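## Task

The cell is paused. Its log reads: 02:08:04 MOVER delid R83 (N2), lid to LP2: done; 02:08:31 MOVER delid R33 (N3), lid to LP1: done; 02:08:58 MOVER delid R38 (N1), lid to LP3: done; 02:10:40 DISPENSER error, run aborted; 02:10:55 AUTO-RECOVER relid LP1 to N1: done; 02:11:26 AUTO-RECOVER stopped by watchdog. Seat every plate's own lid fully on it, leave each plate at its starting nest, then press CONTINUE. The lids carry no marks, so only the log links lids to plates. If the log disagrees with what the cameras show, press CALL instead and leave every plate and lid exactly where it began. The task fails if RETRY, CONTINUE or SKIP is pressed while the gripper holds labware, or while any plate at a nest is not seated in it or any lid there is not seated on a plate. Nothing may rely on the robot to stay in place at the end: release and move clear; resting on the panel housing, the CALL key or the needed key counts as clear.

## Robot and tools

Robot: a single six-joint arm (big_yam) ending in one parallel two-finger gripper. There is only one arm, so every motion argument is one list, never one per arm. The only camera is cam_wrist (504x504) on the wrist; its image has +x to the right and +y downward.

Frames. Result poses are in the scene frame: origin on the table top under the arm's base, +z up, +y to the left when looking along +x. The operator panel stands toward +y. Its keys, left to right when facing it: RETRY (white), CONTINUE (green), SKIP (yellow), CALL (blue). A key counts as pressed once pushed far enough to latch. The first three end the job immediately; after CALL the job ends when the robot stops. Deck labels name nests (N1..N3) and lid parks (LP1..LP3) in no fixed order, so read them from the images. The gripper's own frame: fingers point along its +z, they close and open along its y. end_effector_position is the midpoint between the finger pads, roughly 1 cm short of the fingertips.

A row is 7 numbers, each in [-1, 1]: dx, dy, dz, rx, ry, rz, opening. The first six are an offset, not a pose: expressed in the gripper's own axes, counted from the gripper pose in the most recent result that reports it (before any such result in a scene, and for second and later calls within one reply, from where the robot is when the action begins). 1.0 equals 0.6 m for dx, dy, dz and 180 degrees for rx, ry, rz, which form a single rotation vector. opening is absolute: +1 is fully open (0.094 m), -1 closed. Because offsets start from a measured pose, repeating a small offset into something solid does not press harder, but into something yielding it goes further.

Tools.
execute_actions(actions, pictures): actions is a list holding at most one item. Empty list = just read the state (with pictures). An action {"rows": [...], "steps": n} has 1 to 15 rows and n from 10 to 15 (default 15) steps of 1/30 s; each row covers one step and the last row repeats to fill. Every row is measured from the same starting pose, not from the previous row. A wait {"steps": n} (n up to 300) sends nothing and returns when n steps have elapsed since the previous result, reply time included. pictures true adds images otherwise omitted for actions.
move(target, speed): target is one 7-number row as above (offset from the last shown pose, plus absolute opening); the gripper travels a straight path toward it over 0.5 to 10 s, turning the short way. speed is the path's top speed in m/s, 0.002 to 0.5, default 0.25; rotation is capped at twice that in rad/s. The opening is applied at the start. It does not avoid obstacles, may lag or overshoot speed, and faster or deeper contacts hit harder. Its result adds a move: line (done, off_target, moving, held, fault) with the limits that acted (paced = clipped pose, held = blocked steps) and the distance left to target.
wait(seconds): 0 to 10 s, sends nothing.
zoom_image(camera, region): camera "cam_wrist", region [x0, y0, x1, y1] in pixels, at most 504 by 504.
read_manual(section): licence texts only.
finished_scene(scene): ends scene 1 or 2 and grades it; irreversible.

Result lines: state with end_effector_position (m) and end_effector_quat_wxyz in the scene frame; Joint positions and Joint velocities for waist, shoulder, elbow, wrist pitch, wrist yaw, wrist roll (rad, rad/s) then finger gap (m); joint torques as raw drive output; grip_measured on the opening scale; Hand target (where the controller is heading, only when nothing is pending); HELD steps and "pose unreachable" when the clearance check altered a command; FAULT, MOTOR HOT and OVER-TEMPERATURE FAULT lines.

Behaviour to expect: each step's command is clipped to 70 mm and 16 degrees from the measured pose. The arm tends to settle low by a centimetre or more, and zero offsets let it sag further; to hold height, re-send the offset back to the wanted pose. The last 10 steps of an action run after its result, while the next reply is composed. Tiny moves of a few mm may do nothing. To grip, command an opening about 0.03 under grip_measured; hot motors under load can stop the arm.

Avoid: pressing a go key early, while holding labware, or with any plate or lid not seated; knocking or dropping items off the table; fast collisions and hard pushes; leaving the task dependent on the gripper. Release and withdraw before finishing.

Each tool is called after ">>>" as name(argument=value, ...), one argument or row to a line, values as JSON.

## Session

>>> execute_actions(
  actions=[],
)

Scene clock: 0.00 s of 9600.00 s.
end_effector_position=(+0.4537, +0.0213, +0.1104) grip_measured=+1.000 end_effector_quat_wxyz=(-0.077, -0.502, +0.859, -0.056)
Joint positions: [ 0.003  1.603  0.91  -0.316 -0.687 -0.84   0.094]
Joint velocities: [-0.005 -0.015  0.012 -0.002 -0.037 -0.007  0.   ]
Joint torques (N m, as the arm reports them, + toward a larger angle): no reading
Motor temperatures (°C, as the motors report them): [21 21 23 22 20 22]
Hand target: +0.454, +0.022, +0.110; -0.077, -0.503, +0.859, -0.056

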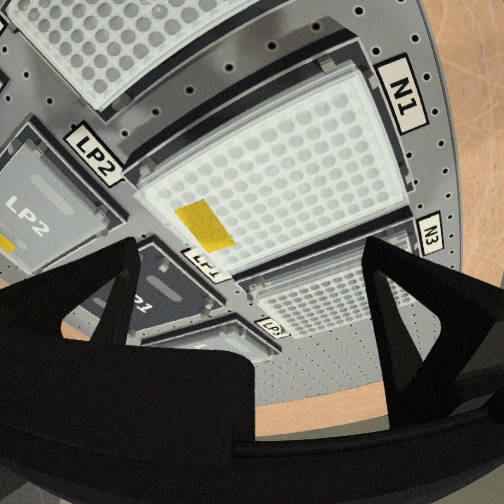

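>>> move(
  target=[0,0,-0.33,-0.037,-0.052,0.336,1],
)

Scene clock: 3.17 s of 9600.00 s.
end_effector_position=(+0.4608, +0.0527, +0.2976) grip_measured=+1.000 end_effector_quat_wxyz=(-0.007, -0.002, +1.000, -0.003)
Joint positions: [-0.378  1.344  0.947 -0.924 -1.017 -0.252  0.094]
Joint velocities: [-0.005 -0.005  0.002  0.002  0.022  0.037  0.   ]
Joint torques (N m, as the arm reports them, + toward a larger angle): [-11.6   -7.64   5.33   0.18  -0.1    0.19]
Motor temperatures (°C, as the motors report them): [21 21 23 22 20 22]
Hand target: +0.471, +0.058, +0.306; +0.002, -0.002, +1.000, -0.004
Off the commanded pose: 0.011 m, 1 deg.
Kept back: nothing.
move: off_target

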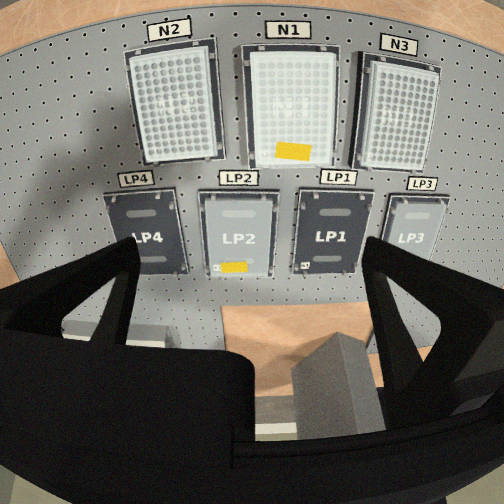

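>>> zoom_image(
  camera="cam_wrist",
  region=[100,10,460,290],
)

>>> move(
  target=[-0.22,-0.08,0.25,0,0,0,1],
)

Region (100, 10, 460, 290) of cam_wrist's 504x504 image, scaled by 1.400, with more detail than that image has.

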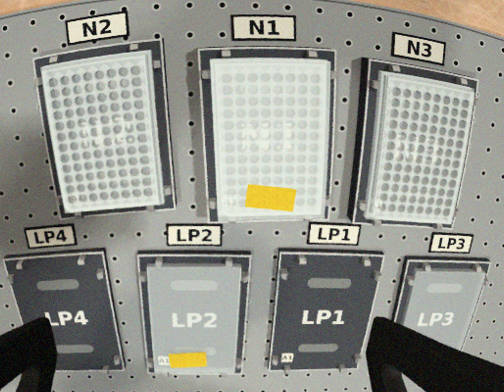

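Scene clock: 4.80 s of 9600.00 s.
end_effector_position=(+0.5817, -0.0009, +0.1486) grip_measured=+1.000 end_effector_quat_wxyz=(-0.012, +0.002, +1.000, -0.001)
Joint positions: [-0.164  1.784  1.273 -0.534 -0.937  0.097  0.094]
Joint velocities: [ 0.005 -0.005  0.012  0.002 -0.007 -0.007  0.   ]
Joint torques (N m, as the arm reports them, + toward a larger angle): [-16.39 -11.64   3.27   1.08   0.13   0.22]
Motor temperatures (°C, as the motors report them): [21 21 24 22 20 22]
Hand target: +0.588, +0.003, +0.145; -0.009, -0.001, +1.000, +0.000
Off the commanded pose: 0.011 m, 1 deg.
Kept back: nothing.
move: off_target

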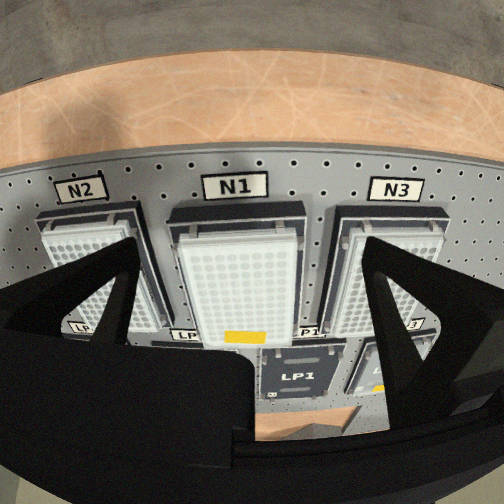

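>>> move(
  target=[0.45,0,0,0,-0.25,0,1],
)

>>> zoom_image(
  camera="cam_wrist",
  region=[60,30,460,260],
)

Scene clock: 7.03 s of 9600.00 s.
end_effector_position=(+0.3189, -0.0029, +0.1524) grip_measured=+1.000 end_effector_quat_wxyz=(+0.315, +0.011, +0.948, -0.045)
Joint positions: [ 0.107  1.965  0.186  1.567 -0.313  0.761  0.094]
Joint velocities: [-0.005  0.005  0.002 -0.002  0.022 -0.022  0.   ]
Joint torques (N m, as the arm reports them, + toward a larger angle): [-7.16 -7.08 -7.72  2.39  0.6   0.16]
Motor temperatures (°C, as the motors report them): [21 21 24 22 20 22]
Hand target: +0.311, +0.002, +0.156; +0.311, +0.018, +0.949, -0.042
Off the commanded pose: 0.008 m, 9 deg.
joint sent to its limit — the command would take joint 4 (wrist pitch) past its upper limit, so that joint was sent only as far as its limit.
Kept back: nothing.
move: off_target

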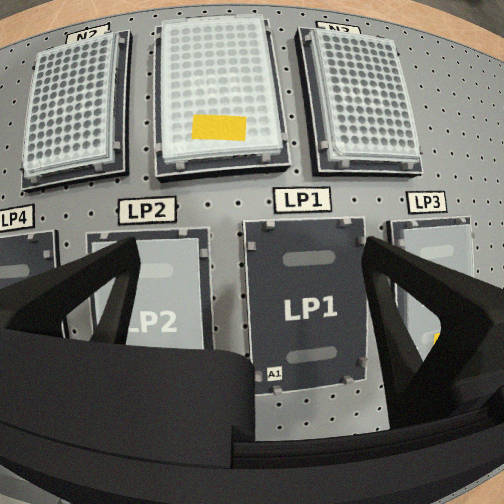

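Region (60, 30, 460, 260) of cam_wrist's 504x504 image, scaled by 1.260, with more detail than that image has; it fills the top 290 rows of this view, and the rest is white.

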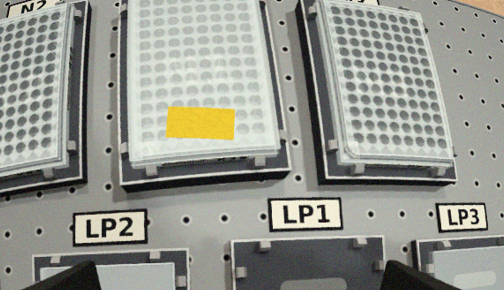

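>>> move(
  target=[-0.2,-0.1,0.16,-0.029,0.204,-0.007,1],
)

>>> zoom_image(
  camera="cam_wrist",
  region=[0,60,250,260],
)

>>> move(
  target=[0,-0.27,0,0,0,0,1],
)

>>> zoom_image(
  camera="cam_wrist",
  region=[0,60,250,260],
)

Scene clock: 9.50 s of 9600.00 s.
end_effector_position=(+0.4719, -0.0653, +0.1541) grip_measured=+1.000 end_effector_quat_wxyz=(+0.005, +0.000, +1.000, -0.002)
Joint positions: [-0.238  1.774  0.939 -0.242 -0.969  0.029  0.094]
Joint velocities: [-0.005  0.005  0.002 -0.007 -0.022 -0.037  0.   ]
Joint torques (N m, as the arm reports them, + toward a larger angle): [-16.38  -8.66   1.53   0.22   0.11  -0.08]
Motor temperatures (°C, as the motors report them): [21 21 24 22 20 22]
Hand target: +0.471, -0.073, +0.155; +0.004, +0.003, +1.000, -0.005
Off the commanded pose: 0.006 m, 1 deg.
Kept back: nothing.
move: done

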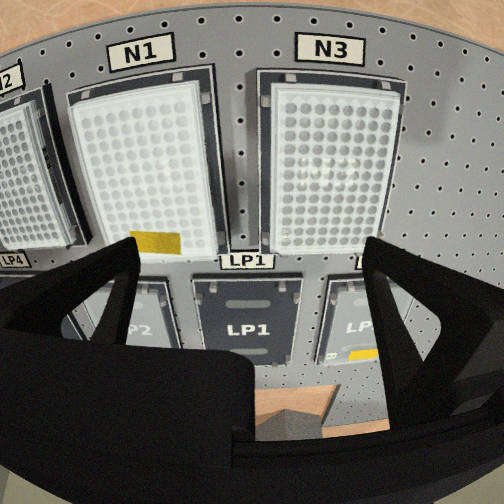

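Region (0, 60, 250, 260) of cam_wrist's 504x504 image, scaled by 2.016, with more detail than that image has; it fills the top 403 rows of this view, and the rest is white.

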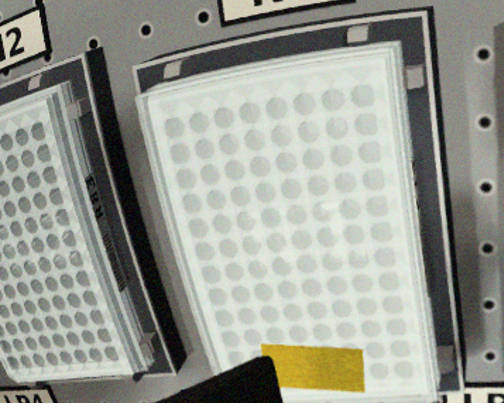

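Scene clock: 10.73 s of 9600.00 s.
end_effector_position=(+0.4660, -0.2282, +0.1554) grip_measured=+1.000 end_effector_quat_wxyz=(+0.005, +0.007, +1.000, -0.005)
Joint positions: [-0.416  2.162  1.179 -0.354 -1.027 -0.266  0.094]
Joint velocities: [-0.024  0.005  0.017  0.012  0.022  0.022  0.   ]
Joint torques (N m, as the arm reports them, + toward a larger angle): [-18.42  -9.59   2.43   0.11  -0.11  -0.06]
Motor temperatures (°C, as the motors report them): [21 21 24 22 20 22]
Hand target: +0.472, -0.229, +0.158; +0.007, +0.000, +1.000, -0.005
Off the commanded pose: 0.006 m, 1 deg.
Kept back: nothing.
move: done

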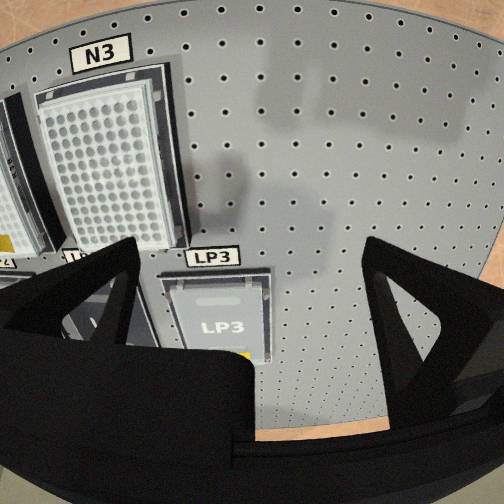

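Region (0, 60, 250, 260) of cam_wrist's 504x504 image, scaled by 2.016, with more detail than that image has; it fills the top 403 rows of this view, and the rest is white.

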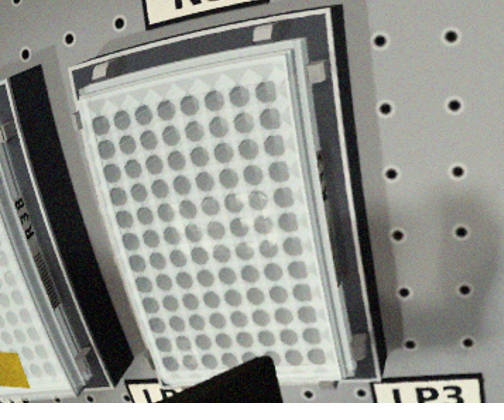

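>>> move(
  target=[0.01,0.4,0.12,0,0,0,1],
)

Scene clock: 12.83 s of 9600.00 s.
end_effector_position=(+0.4621, +0.0149, +0.0760) grip_measured=+1.000 end_effector_quat_wxyz=(-0.003, +0.004, +1.000, +0.000)
Joint positions: [ 0.005  1.728  0.895 -0.015 -0.837  0.34   0.094]
Joint velocities: [-0.005 -0.005  0.002  0.012 -0.022  0.066  0.   ]
Joint torques (N m, as the arm reports them, + toward a larger angle): [-13.56 -10.34  -0.93   1.19   0.15   0.22]
Motor temperatures (°C, as the motors report them): [22 21 24 22 20 22]
Hand target: +0.463, +0.014, +0.077; +0.002, +0.009, +1.000, -0.000
Off the commanded pose: 0.007 m, 1 deg.
Kept back: nothing.
move: done

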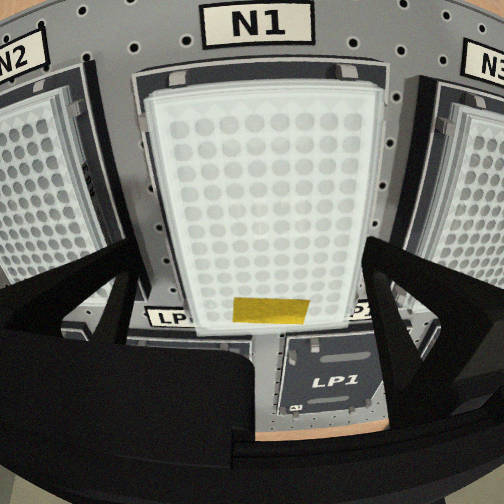

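>>> move(
  target=[-0.02,-0.013,0.015,0,0,0,1],
  speed=0.05,
)

Scene clock: 13.87 s of 9600.00 s.
end_effector_position=(+0.4759, +0.0125, +0.0698) grip_measured=+1.000 end_effector_quat_wxyz=(+0.001, +0.001, +1.000, +0.002)
Joint positions: [ 0.005  1.755  0.935 -0.015 -0.837  0.342  0.094]
Joint velocities: [-0.015 -0.005  0.007  0.017  0.007  0.007  0.   ]
Joint torques (N m, as the arm reports them, + toward a larger angle): [-13.58  -9.46   0.16   0.61  -0.01  -0.02]
Motor temperatures (°C, as the motors report them): [22 21 24 22 20 22]
Hand target: +0.474, +0.007, +0.067; -0.003, +0.004, +1.000, +0.000
Off the commanded pose: 0.006 m, 1 deg.
Kept back: nothing.
move: done

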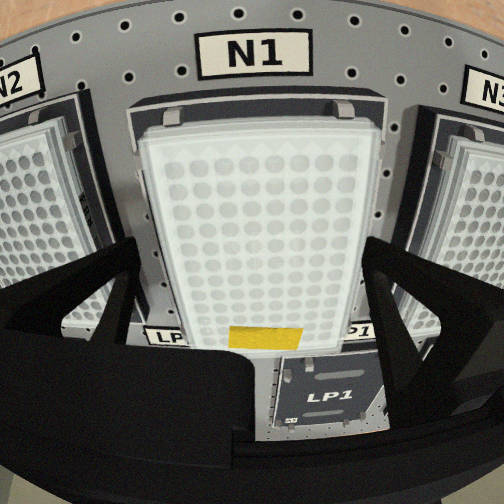

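>>> move(
  target=[0,-0.014,0.018,0,0,-0.01,1],
  speed=0.05,
)

Scene clock: 15.53 s of 9600.00 s.
end_effector_position=(+0.4754, +0.0057, +0.0643) grip_measured=+1.000 end_effector_quat_wxyz=(+0.001, -0.005, +1.000, +0.001)
Joint positions: [ 0.005  1.779  0.941  0.001 -0.835  0.329  0.094]
Joint velocities: [-0.005 -0.015 -0.002 -0.012  0.066 -0.022  0.   ]
Joint torques (N m, as the arm reports them, + toward a larger angle): [-13.47 -10.02   0.33   1.5    0.16  -0.08]
Motor temperatures (°C, as the motors report them): [22 21 24 22 20 22]
Hand target: +0.476, +0.004, +0.059; +0.001, -0.015, +1.000, +0.002
Off the commanded pose: 0.006 m, 1 deg.
Kept back: nothing.
move: done

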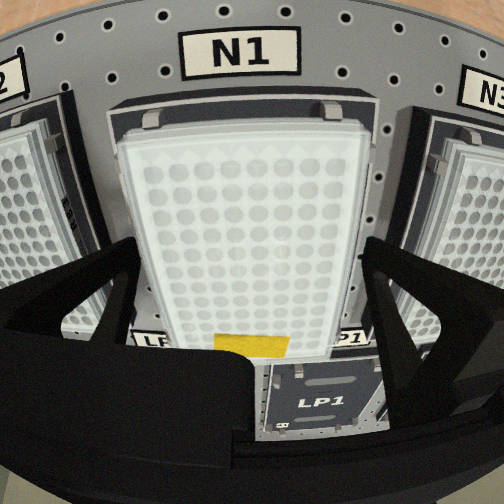

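>>> move(
  target=[0,0.008,0.022,0,0,-0.008,1],
  speed=0.03,
)

Scene clock: 17.37 s of 9600.00 s.
end_effector_position=(+0.4760, +0.0092, +0.0598) grip_measured=+1.000 end_effector_quat_wxyz=(+0.004, -0.015, +1.000, -0.001)
Joint positions: [ 0.018  1.779  0.941  0.017 -0.821  0.328  0.094]
Joint velocities: [ 0.005  0.005 -0.017  0.017  0.066  0.022  0.   ]
Joint torques (N m, as the arm reports them, + toward a larger angle): [-12.54  -9.16   0.22   1.33   0.18   0.08]
Motor temperatures (°C, as the motors report them): [22 21 24 22 20 22]
Hand target: +0.475, +0.010, +0.051; +0.001, -0.018, +1.000, +0.001
Off the commanded pose: 0.009 m, 1 deg.
Kept back: nothing.
move: done

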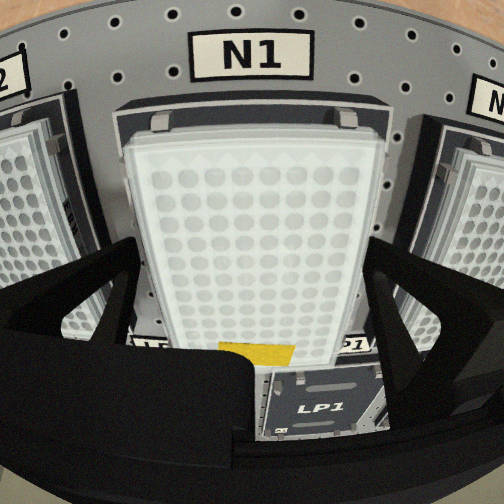

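>>> move(
  target=[0,0,0.022,0,0,0,1],
  speed=0.03,
)

>>> move(
  target=[0,0,0,0,0,0,0.76],
)

Scene clock: 18.43 s of 9600.00 s.
end_effector_position=(+0.4792, +0.0077, +0.0561) grip_measured=+1.000 end_effector_quat_wxyz=(+0.008, -0.016, +1.000, -0.004)
Joint positions: [ 0.022  1.788  0.948  0.033 -0.809  0.336  0.094]
Joint velocities: [-0.015 -0.005  0.017 -0.002 -0.037 -0.022  0.   ]
Joint torques (N m, as the arm reports them, + toward a larger angle): [-12.05  -9.25  -0.13   1.35   0.17   0.2 ]
Motor temperatures (°C, as the motors report them): [22 21 24 22 20 22]
Hand target: +0.476, +0.009, +0.047; +0.003, -0.015, +1.000, -0.001
Off the commanded pose: 0.010 m, 1 deg.
Kept back: nothing.
move: done

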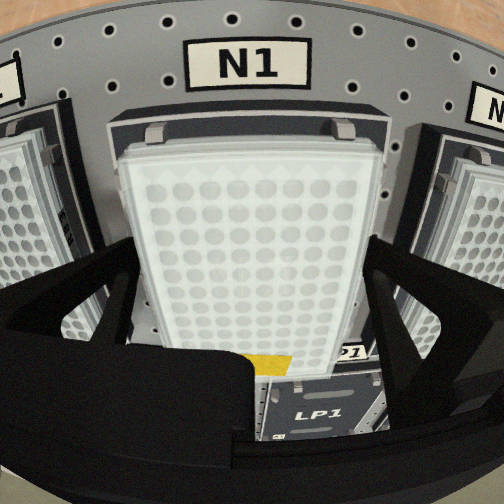

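Scene clock: 18.93 s of 9600.00 s.
end_effector_position=(+0.4793, +0.0077, +0.0561) grip_measured=+0.792 end_effector_quat_wxyz=(+0.008, -0.016, +1.000, -0.004)
Joint positions: [ 0.022  1.788  0.948  0.033 -0.809  0.336  0.084]
Joint velocities: [-0.024 -0.024 -0.007 -0.007 -0.007 -0.037  0.001]
Joint torques (N m, as the arm reports them, + toward a larger angle): [-13.63 -10.94  -0.66   0.7    0.06   0.03]
Motor temperatures (°C, as the motors report them): [22 21 23 22 20 22]
Hand target: +0.479, +0.008, +0.056; +0.008, -0.016, +1.000, -0.004
Off the commanded pose: 0.000 m, 0 deg.
Kept back: nothing.
move: done

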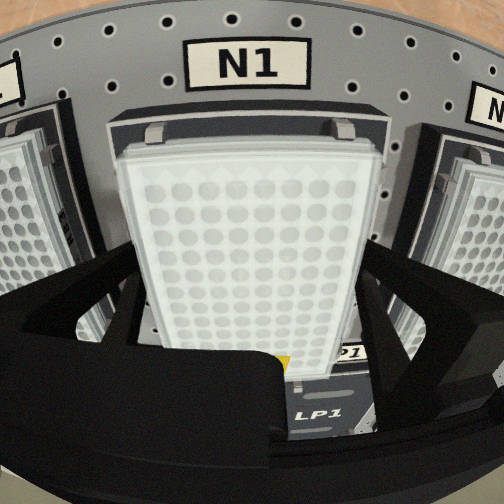

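Gripped.

>>> move(
  target=[0,0,-0.05,0,0,0,0.76],
  speed=0.05,
)

>>> move(
  target=[0,-0.225,-0.005,0,0,0,0.76],
  speed=0.15,
)

Scene clock: 20.10 s of 9600.00 s.
end_effector_position=(+0.4772, +0.0098, +0.0780) grip_measured=+0.792 end_effector_quat_wxyz=(+0.005, -0.015, +1.000, -0.002)
Joint positions: [-0.01   1.742  0.928 -0.026 -0.837  0.3    0.084]
Joint velocities: [ 0.005 -0.005 -0.002  0.022 -0.022 -0.007  0.   ]
Joint torques (N m, as the arm reports them, + toward a larger angle): [-15.12 -12.59  -0.7    0.03  -0.06  -0.08]
Motor temperatures (°C, as the motors report them): [22 21 23 22 20 22]
Hand target: +0.479, +0.008, +0.086; +0.009, -0.016, +1.000, -0.005
Off the commanded pose: 0.008 m, 0 deg.
Kept back: nothing.
move: done

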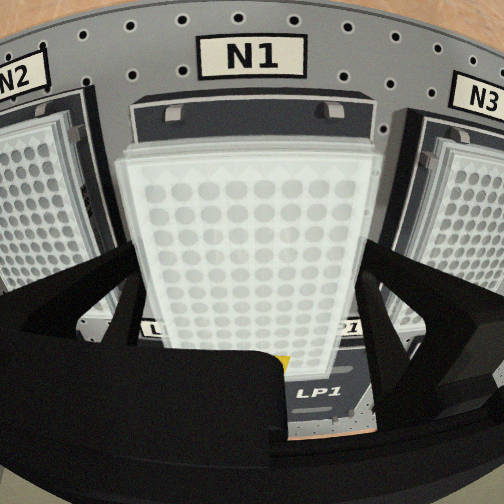

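Scene clock: 21.40 s of 9600.00 s.
end_effector_position=(+0.4804, -0.1217, +0.0818) grip_measured=+0.792 end_effector_quat_wxyz=(+0.006, -0.014, +1.000, -0.002)
Joint positions: [-0.182  2.02   1.051 -0.038 -0.94   0.085  0.084]
Joint velocities: [-0.005 -0.024 -0.002  0.007  0.051  0.022 -0.   ]
Joint torques (N m, as the arm reports them, + toward a larger angle): [-18.    -9.23   0.55  -0.1   -0.05  -0.07]
Motor temperatures (°C, as the motors report them): [22 22 23 22 20 22]
Hand target: +0.481, -0.127, +0.084; +0.006, -0.015, +1.000, -0.004
Off the commanded pose: 0.003 m, 0 deg.
Kept back: nothing.
move: done

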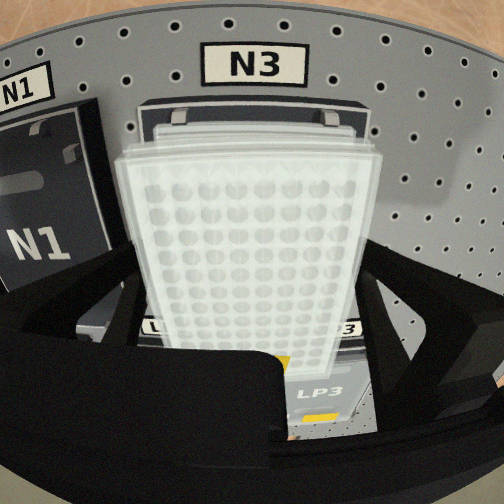

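The plate came too; return it.

>>> move(
  target=[-0.004,0.215,0,0,0,0,0.76],
  speed=0.15,
)

>>> move(
  target=[0,0,0.025,0,0,0,0.76],
  speed=0.03,
)

Scene clock: 23.23 s of 9600.00 s.
end_effector_position=(+0.4808, +0.0057, +0.0795) grip_measured=+0.792 end_effector_quat_wxyz=(+0.005, -0.018, +1.000, -0.001)
Joint positions: [-0.02   1.751  0.939 -0.034 -0.845  0.284  0.084]
Joint velocities: [-0.015 -0.015 -0.007 -0.007 -0.022 -0.007 -0.   ]
Joint torques (N m, as the arm reports them, + toward a larger angle): [-13.33 -12.14  -0.79   1.01   0.15   0.17]
Motor temperatures (°C, as the motors report them): [22 22 23 22 20 22]
Hand target: +0.479, +0.009, +0.079; +0.005, -0.013, +1.000, -0.001
Off the commanded pose: 0.003 m, 0 deg.
Kept back: nothing.
move: done

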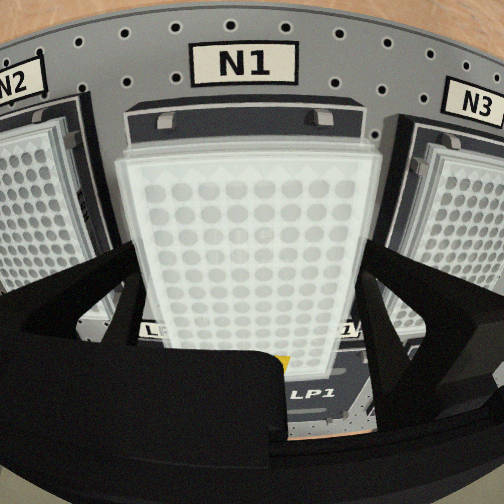

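Scene clock: 24.07 s of 9600.00 s.
end_effector_position=(+0.4812, +0.0045, +0.0721) grip_measured=+0.792 end_effector_quat_wxyz=(+0.007, -0.019, +1.000, -0.004)
Joint positions: [-0.008  1.766  0.943 -0.011 -0.832  0.297  0.084]
Joint velocities: [ 0.005 -0.015  0.017 -0.017 -0.066 -0.037  0.001]
Joint torques (N m, as the arm reports them, + toward a larger angle): [-13.12  -9.06   0.22   1.21   0.24   0.21]
Motor temperatures (°C, as the motors report them): [22 22 23 22 20 22]
Hand target: +0.481, +0.006, +0.065; +0.005, -0.018, +1.000, -0.001
Off the commanded pose: 0.008 m, 0 deg.
Kept back: nothing.
move: done

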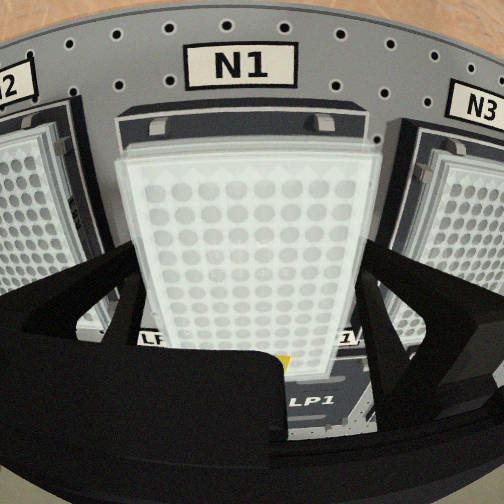

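>>> move(
  target=[0.004,0.007,0.027,0,0,0,0.76],
  speed=0.02,
)

Scene clock: 25.50 s of 9600.00 s.
end_effector_position=(+0.4822, +0.0084, +0.0649) grip_measured=+0.792 end_effector_quat_wxyz=(+0.012, -0.022, +1.000, -0.005)
Joint positions: [ 0.009  1.77   0.943  0.018 -0.814  0.317  0.084]
Joint velocities: [-0.005 -0.005 -0.002 -0.027  0.007 -0.022  0.   ]
Joint torques (N m, as the arm reports them, + toward a larger angle): [-12.87  -9.39   0.05   1.26   0.21   0.2 ]
Motor temperatures (°C, as the motors report them): [22 22 23 22 20 22]
Hand target: +0.478, +0.008, +0.056; +0.007, -0.018, +1.000, -0.003
Off the commanded pose: 0.010 m, 1 deg.
Kept back: nothing.
move: done

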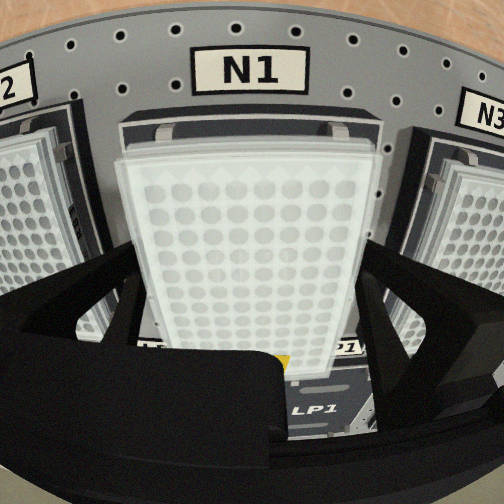

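>>> move(
  target=[0.009,0,0.027,0,0.006,0.005,0.76],
  speed=0.02,
)

Scene clock: 26.83 s of 9600.00 s.
end_effector_position=(+0.4845, +0.0075, +0.0632) grip_measured=+0.792 end_effector_quat_wxyz=(+0.013, -0.019, +1.000, -0.008)
Joint positions: [ 0.011  1.775  0.95   0.018 -0.808  0.326  0.084]
Joint velocities: [ 0.005 -0.005 -0.012 -0.027 -0.007  0.066 -0.   ]
Joint torques (N m, as the arm reports them, + toward a larger angle): [-11.39  -8.16   0.03   1.15   0.3    0.2 ]
Motor temperatures (°C, as the motors report them): [22 22 23 22 20 22]
Hand target: +0.477, +0.008, +0.049; +0.002, -0.014, +1.000, -0.006
Off the commanded pose: 0.016 m, 1 deg.
Kept back: nothing.
move: off_target

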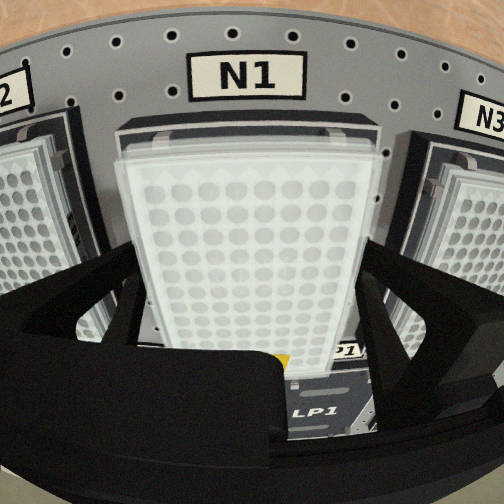

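>>> move(
  target=[0.015,0,-0.004,0,0.004,0,0.76],
  speed=0.02,
)

Scene clock: 27.93 s of 9600.00 s.
end_effector_position=(+0.4838, +0.0079, +0.0636) grip_measured=+0.792 end_effector_quat_wxyz=(+0.012, -0.019, +1.000, -0.007)
Joint positions: [ 0.011  1.774  0.948  0.018 -0.809  0.326  0.084]
Joint velocities: [-0.005  0.005  0.012 -0.012 -0.037 -0.007  0.001]
Joint torques (N m, as the arm reports them, + toward a larger angle): [-13.91 -11.08  -1.85   0.34  -0.03  -0.08]
Motor temperatures (°C, as the motors report them): [22 22 23 22 20 22]
Hand target: +0.476, +0.007, +0.065; +0.007, -0.019, +1.000, -0.008
Off the commanded pose: 0.009 m, 1 deg.
Kept back: nothing.
move: done

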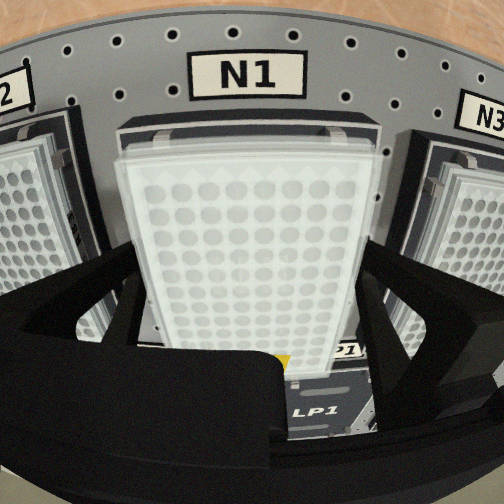

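>>> move(
  target=[0.02,0,-0.022,0,0.004,0,0.76],
  speed=0.03,
)

Scene clock: 29.27 s of 9600.00 s.
end_effector_position=(+0.4671, +0.0073, +0.0673) grip_measured=+0.792 end_effector_quat_wxyz=(+0.001, -0.014, +1.000, -0.006)
Joint positions: [ 0.01   1.759  0.915  0.005 -0.82   0.31   0.084]
Joint velocities: [-0.005 -0.015  0.007  0.002 -0.022 -0.037 -0.   ]
Joint torques (N m, as the arm reports them, + toward a larger angle): [-14.46 -12.52  -1.03   0.16  -0.04  -0.1 ]
Motor temperatures (°C, as the motors report them): [22 22 23 22 20 22]
Hand target: +0.472, +0.008, +0.076; +0.006, -0.018, +1.000, -0.007
Off the commanded pose: 0.010 m, 1 deg.
Kept back: nothing.
move: done

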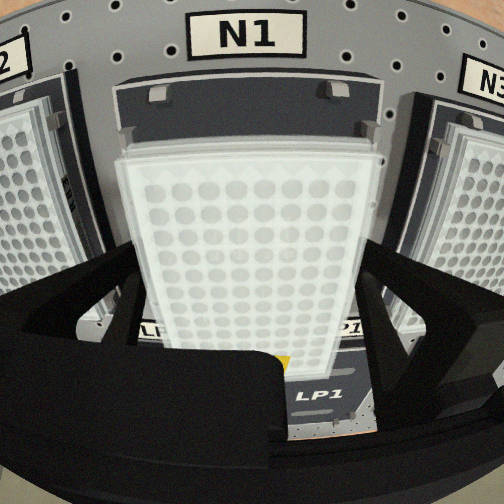

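>>> move(
  target=[-0.017,0,0.012,0,-0.004,0,0.76],
  speed=0.01,
)

Scene clock: 31.07 s of 9600.00 s.
end_effector_position=(+0.4780, +0.0090, +0.0664) grip_measured=+0.792 end_effector_quat_wxyz=(+0.008, -0.018, +1.000, -0.006)
Joint positions: [ 0.01   1.763  0.935  0.009 -0.814  0.318  0.084]
Joint velocities: [ 0.005  0.005 -0.012 -0.022 -0.022 -0.037  0.001]
Joint torques (N m, as the arm reports them, + toward a larger angle): [-12.77  -8.85  -0.04   1.29   0.2    0.22]
Motor temperatures (°C, as the motors report them): [22 22 23 22 20 22]
Hand target: +0.477, +0.007, +0.060; +0.007, -0.015, +1.000, -0.006
Off the commanded pose: 0.007 m, 0 deg.
Kept back: nothing.
move: done

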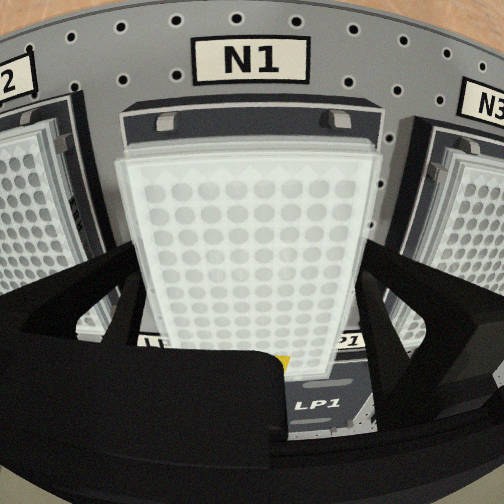

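>>> move(
  target=[0.002,-0.001,0.028,0,0,0,0.76],
  speed=0.02,
)

Scene clock: 32.53 s of 9600.00 s.
end_effector_position=(+0.4790, +0.0073, +0.0577) grip_measured=+0.792 end_effector_quat_wxyz=(+0.011, -0.019, +1.000, -0.008)
Joint positions: [ 0.022  1.782  0.942  0.036 -0.8    0.332  0.084]
Joint velocities: [ 0.005 -0.015  0.002 -0.012 -0.037  0.007 -0.   ]
Joint torques (N m, as the arm reports them, + toward a larger angle): [-12.71  -9.33  -0.3    1.27   0.18   0.22]
Motor temperatures (°C, as the motors report them): [22 22 23 22 20 22]
Hand target: +0.477, +0.008, +0.050; +0.008, -0.018, +1.000, -0.006
Off the commanded pose: 0.008 m, 0 deg.
Kept back: nothing.
move: done

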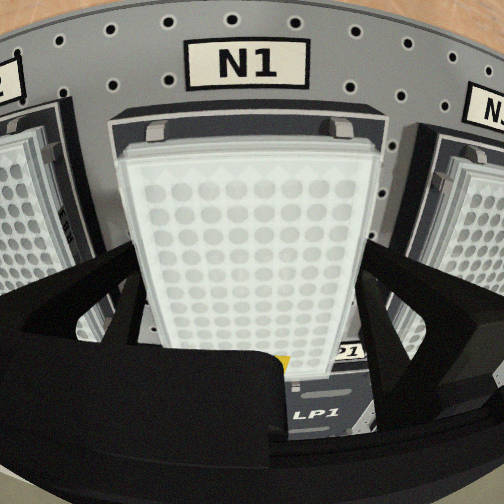

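Release, regrip higher.

>>> move(
  target=[0,0,0,0,0,0,1],
)

>>> move(
  target=[0,0,-0.022,-0.006,0.008,0,1],
  speed=0.02,
)

>>> move(
  target=[0,0,0,0,0,0,0.75],
)

>>> move(
  target=[0,0,-0.022,0,0,0,0.75],
  speed=0.02,
)

Scene clock: 33.53 s of 9600.00 s.
end_effector_position=(+0.4790, +0.0073, +0.0577) grip_measured=+1.000 end_effector_quat_wxyz=(+0.011, -0.019, +1.000, -0.008)
Joint positions: [ 0.022  1.782  0.942  0.036 -0.8    0.332  0.094]
Joint velocities: [ 0.005  0.005  0.002  0.007 -0.022  0.051  0.   ]
Joint torques (N m, as the arm reports them, + toward a larger angle): [-14.   -10.83  -0.74   0.7    0.06   0.08]
Motor temperatures (°C, as the motors report them): [22 22 23 22 20 22]
Hand target: +0.479, +0.007, +0.058; +0.011, -0.019, +1.000, -0.008
Off the commanded pose: 0.000 m, 0 deg.
Kept back: nothing.
move: done

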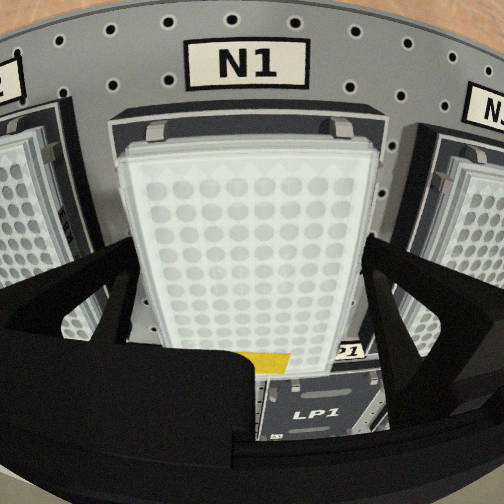

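Scene clock: 34.60 s of 9600.00 s.
end_effector_position=(+0.4696, +0.0054, +0.0627) grip_measured=+1.000 end_effector_quat_wxyz=(-0.009, -0.012, +1.000, +0.001)
Joint positions: [ 0.009  1.781  0.942 -0.023 -0.839  0.298  0.094]
Joint velocities: [ 0.005 -0.005 -0.007  0.002  0.007  0.022  0.   ]
Joint torques (N m, as the arm reports them, + toward a larger angle): [-15.   -12.63   0.     0.22  -0.04  -0.06]
Motor temperatures (°C, as the motors report them): [22 22 23 22 20 22]
Hand target: +0.479, +0.008, +0.071; -0.001, -0.019, +1.000, +0.000
Off the commanded pose: 0.012 m, 1 deg.
Kept back: nothing.
move: off_target

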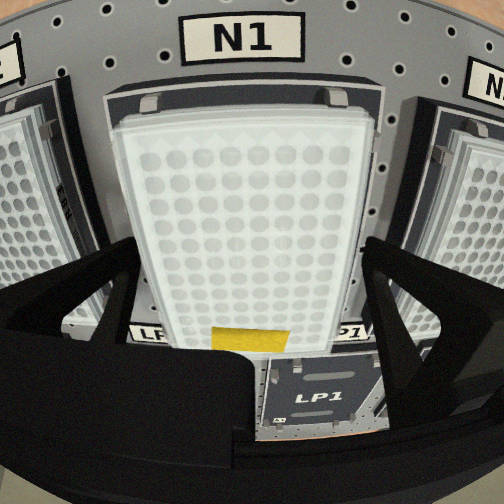

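Scene clock: 35.10 s of 9600.00 s.
end_effector_position=(+0.4695, +0.0055, +0.0627) grip_measured=+0.778 end_effector_quat_wxyz=(-0.009, -0.012, +1.000, +0.001)
Joint positions: [ 0.009  1.781  0.942 -0.024 -0.84   0.298  0.084]
Joint velocities: [-0.005 -0.005  0.007 -0.017 -0.007 -0.022 -0.001]
Joint torques (N m, as the arm reports them, + toward a larger angle): [-13.47 -10.87  -0.52   0.8    0.05   0.07]
Motor temperatures (°C, as the motors report them): [22 22 23 22 20 22]
Hand target: +0.470, +0.005, +0.063; -0.009, -0.012, +1.000, +0.001
Off the commanded pose: 0.000 m, 0 deg.
Kept back: nothing.
move: done

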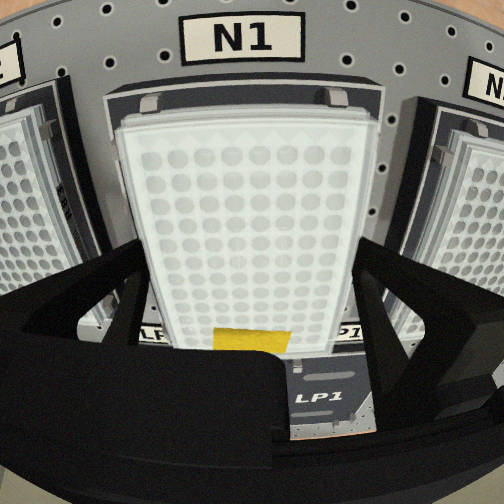

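Scene clock: 36.03 s of 9600.00 s.
end_effector_position=(+0.4687, +0.0072, +0.0674) grip_measured=+0.778 end_effector_quat_wxyz=(-0.012, -0.011, +1.000, +0.003)
Joint positions: [ 0.003  1.77   0.939 -0.044 -0.849  0.287  0.084]
Joint velocities: [-0.015 -0.024  0.012 -0.007  0.081 -0.007  0.   ]
Joint torques (N m, as the arm reports them, + toward a larger angle): [-15.44 -12.12  -1.17   0.06  -0.09  -0.1 ]
Motor temperatures (°C, as the motors report them): [22 22 23 22 20 22]
Hand target: +0.470, +0.006, +0.076; -0.009, -0.012, +1.000, +0.001
Off the commanded pose: 0.009 m, 0 deg.
Kept back: nothing.
move: done

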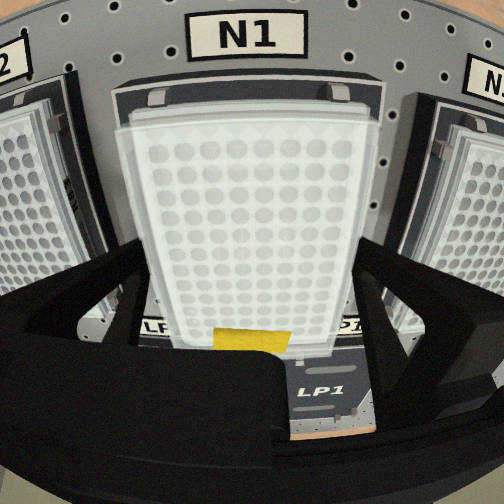

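Lid only.

>>> move(
  target=[0,0,-0.04,0,0,0,0.75],
  speed=0.04,
)

>>> move(
  target=[0,-0.225,0.005,0,-0.004,0,0.75],
  speed=0.12,
)

Scene clock: 37.23 s of 9600.00 s.
end_effector_position=(+0.4679, +0.0078, +0.0839) grip_measured=+0.778 end_effector_quat_wxyz=(-0.015, -0.009, +1.000, +0.005)
Joint positions: [-0.024  1.739  0.93  -0.097 -0.87   0.254  0.084]
Joint velocities: [-0.024 -0.005  0.012 -0.007 -0.066 -0.037 -0.   ]
Joint torques (N m, as the arm reports them, + toward a larger angle): [-15.15 -12.93  -0.62   0.26  -0.06  -0.08]
Motor temperatures (°C, as the motors report them): [22 22 23 22 20 22]
Hand target: +0.469, +0.007, +0.091; -0.012, -0.011, +1.000, +0.003
Off the commanded pose: 0.008 m, 0 deg.
Kept back: nothing.
move: done

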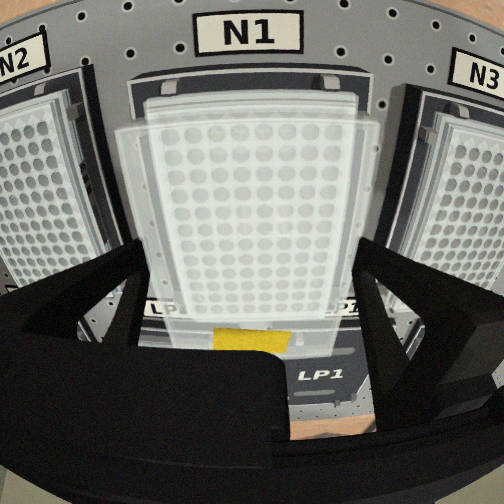

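Scene clock: 38.77 s of 9600.00 s.
end_effector_position=(+0.4683, -0.1237, +0.0803) grip_measured=+0.778 end_effector_quat_wxyz=(-0.011, -0.005, +1.000, +0.004)
Joint positions: [-0.184  2.03   1.052 -0.087 -0.956  0.055  0.084]
Joint velocities: [-0.005  0.005 -0.002 -0.032  0.051  0.081 -0.   ]
Joint torques (N m, as the arm reports them, + toward a larger angle): [-18.21  -9.58   0.23   0.58  -0.07  -0.14]
Motor temperatures (°C, as the motors report them): [22 22 23 22 20 22]
Hand target: +0.471, -0.129, +0.082; -0.008, -0.010, +1.000, +0.003
Off the commanded pose: 0.004 m, 1 deg.
Kept back: nothing.
move: done

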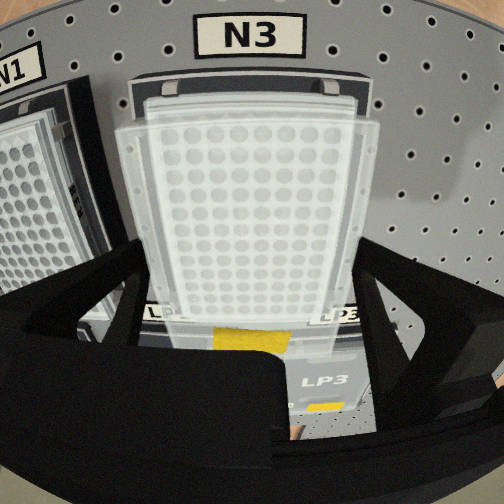

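>>> move(
  target=[0.002,-0.002,0.03,0,0,0,0.75],
  speed=0.02,
)

Scene clock: 40.20 s of 9600.00 s.
end_effector_position=(+0.4679, -0.1258, +0.0718) grip_measured=+0.778 end_effector_quat_wxyz=(-0.007, -0.005, +1.000, +0.002)
Joint positions: [-0.171  2.046  1.052 -0.045 -0.946  0.083  0.084]
Joint velocities: [-0.005  0.015 -0.012 -0.002  0.007 -0.022  0.   ]
Joint torques (N m, as the arm reports them, + toward a larger angle): [-15.82  -8.6    0.23   1.41   0.16   0.15]
Motor temperatures (°C, as the motors report them): [22 22 23 22 20 22]
Hand target: +0.466, -0.125, +0.062; -0.011, -0.005, +1.000, +0.004
Off the commanded pose: 0.010 m, 0 deg.
Kept back: nothing.
move: done

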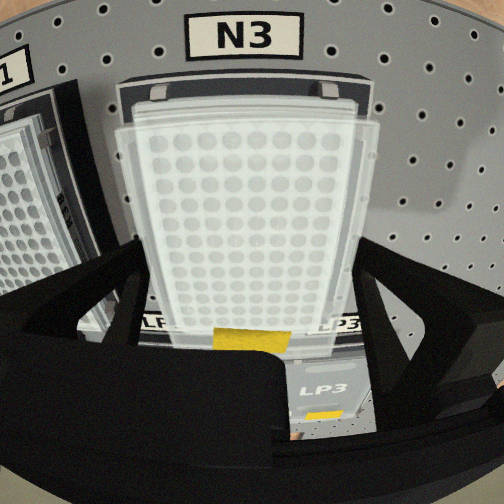

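>>> move(
  target=[0,0.004,0.03,0,0,0,0.75],
  speed=0.02,
)

Scene clock: 41.63 s of 9600.00 s.
end_effector_position=(+0.4690, -0.1244, +0.0636) grip_measured=+0.778 end_effector_quat_wxyz=(-0.004, -0.005, +1.000, -0.000)
Joint positions: [-0.156  2.054  1.052 -0.007 -0.933  0.114  0.084]
Joint velocities: [-0.005 -0.005 -0.012  0.012 -0.007 -0.007 -0.   ]
Joint torques (N m, as the arm reports them, + toward a larger angle): [-15.74  -8.12   0.25   1.3    0.14   0.18]
Motor temperatures (°C, as the motors report them): [22 22 23 22 20 22]
Hand target: +0.467, -0.124, +0.054; -0.008, -0.005, +1.000, +0.002
Off the commanded pose: 0.010 m, 0 deg.
Kept back: nothing.
move: done

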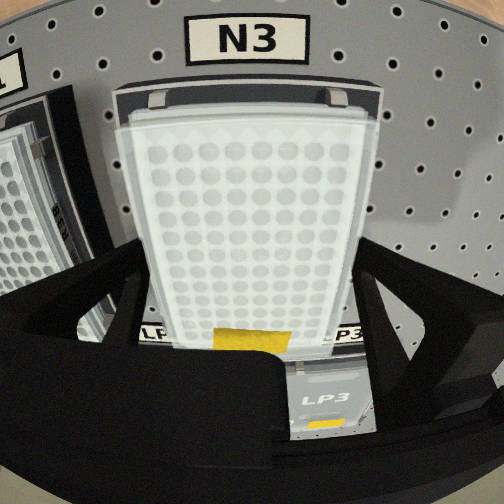

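>>> move(
  target=[0,0.002,0.022,0,0,0,0.75],
  speed=0.02,
)

>>> move(
  target=[0,0,0,0,0,0,1],
)

>>> move(
  target=[0,0,-0.05,0,0,0,1],
  speed=0.06,
)

>>> move(
  target=[0.28,-0.11,0,0,0,0,1],
)

Scene clock: 42.83 s of 9600.00 s.
end_effector_position=(+0.4709, -0.1244, +0.0618) grip_measured=+0.778 end_effector_quat_wxyz=(-0.000, -0.003, +1.000, -0.002)
Joint positions: [-0.152  2.056  1.052  0.011 -0.926  0.133  0.084]
Joint velocities: [-0.005 -0.005  0.002  0.002 -0.007  0.095 -0.001]
Joint torques (N m, as the arm reports them, + toward a larger angle): [-15.83  -8.69  -0.08   1.16   0.28   0.13]
Motor temperatures (°C, as the motors report them): [22 22 23 22 20 22]
Hand target: +0.468, -0.123, +0.051; -0.004, -0.005, +1.000, +0.000
Off the commanded pose: 0.012 m, 1 deg.
Kept back: nothing.
move: off_target

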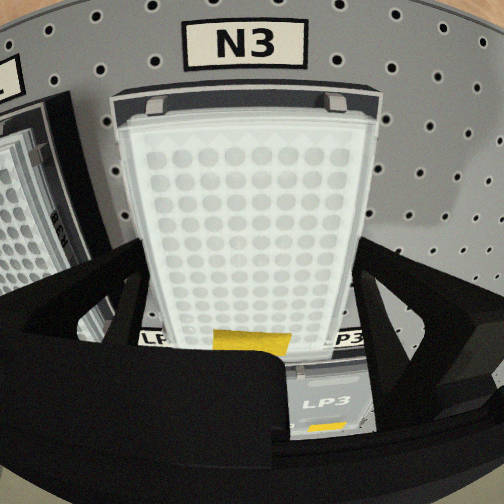

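Scene clock: 43.33 s of 9600.00 s.
end_effector_position=(+0.4709, -0.1244, +0.0618) grip_measured=+1.000 end_effector_quat_wxyz=(-0.000, -0.003, +1.000, -0.002)
Joint positions: [-0.152  2.056  1.052  0.011 -0.926  0.133  0.094]
Joint velocities: [-0.005 -0.005 -0.002 -0.012 -0.125  0.007  0.   ]
Joint torques (N m, as the arm reports them, + toward a larger angle): [-17.39 -10.11  -0.74   0.65   0.08   0.07]
Motor temperatures (°C, as the motors report them): [22 22 23 22 20 22]
Hand target: +0.471, -0.124, +0.062; -0.000, -0.003, +1.000, -0.002
Off the commanded pose: 0.000 m, 0 deg.
Kept back: nothing.
move: done

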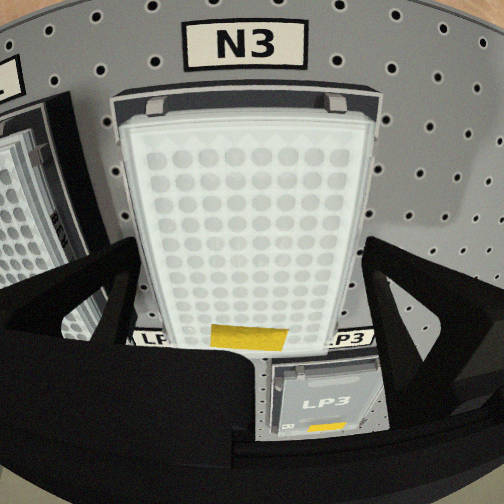

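Scene clock: 44.20 s of 9600.00 s.
end_effector_position=(+0.4708, -0.1245, +0.0861) grip_measured=+1.000 end_effector_quat_wxyz=(-0.001, -0.001, +1.000, -0.002)
Joint positions: [-0.192  2.017  1.037 -0.062 -0.948  0.079  0.094]
Joint velocities: [ 0.005 -0.015 -0.017 -0.007 -0.037 -0.051  0.   ]
Joint torques (N m, as the arm reports them, + toward a larger angle): [-17.9  -11.7   -0.61   0.06  -0.04  -0.08]
Motor temperatures (°C, as the motors report them): [22 22 23 22 20 22]
Hand target: +0.471, -0.124, +0.092; +0.001, -0.003, +1.000, -0.003
Off the commanded pose: 0.006 m, 0 deg.
Kept back: nothing.
move: done

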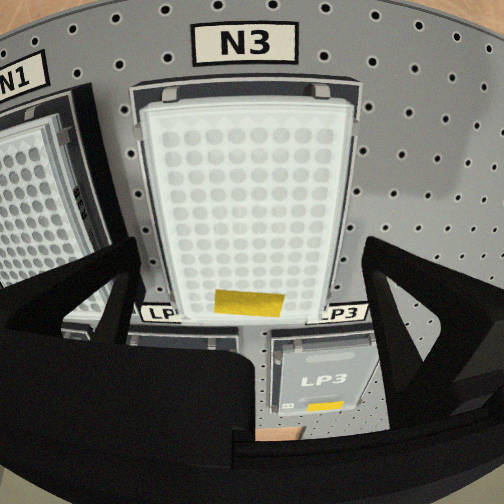

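Scene clock: 45.47 s of 9600.00 s.
end_effector_position=(+0.2998, -0.1900, +0.0856) grip_measured=+1.000 end_effector_quat_wxyz=(-0.007, +0.008, +1.000, -0.002)
Joint positions: [-0.271  2.238  0.749  0.321 -0.984 -0.048  0.094]
Joint velocities: [ 0.015  0.005 -0.022 -0.007 -0.007 -0.037  0.   ]
Joint torques (N m, as the arm reports them, + toward a larger angle): [-15.32  -7.44  -2.58   1.09  -0.06  -0.08]
Motor temperatures (°C, as the motors report them): [22 22 23 22 20 22]
Hand target: +0.303, -0.192, +0.089; -0.000, -0.001, +1.000, -0.003
Off the commanded pose: 0.003 m, 1 deg.
Kept back: nothing.
move: done

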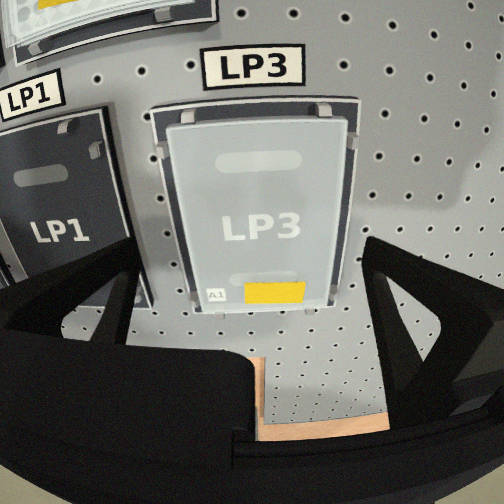

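>>> move(
  target=[0.03,-0.008,0.065,0,-0.004,-0.015,1],
  speed=0.06,
)

Scene clock: 46.97 s of 9600.00 s.
end_effector_position=(+0.2822, -0.1958, +0.0525) grip_measured=+1.000 end_effector_quat_wxyz=(+0.001, -0.016, +1.000, -0.003)
Joint positions: [-0.205  2.346  0.749  0.545 -0.952  0.032  0.094]
Joint velocities: [ 0.015 -0.005 -0.002  0.007  0.066 -0.037  0.   ]
Joint torques (N m, as the arm reports them, + toward a larger angle): [-14.43  -5.67  -2.99   1.21   0.15   0.18]
Motor temperatures (°C, as the motors report them): [22 22 23 22 20 22]
Hand target: +0.280, -0.195, +0.047; -0.002, -0.015, +1.000, -0.001
Off the commanded pose: 0.006 m, 0 deg.
Kept back: nothing.
move: done

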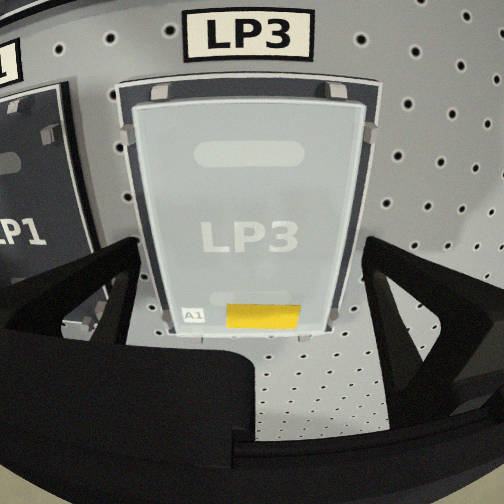

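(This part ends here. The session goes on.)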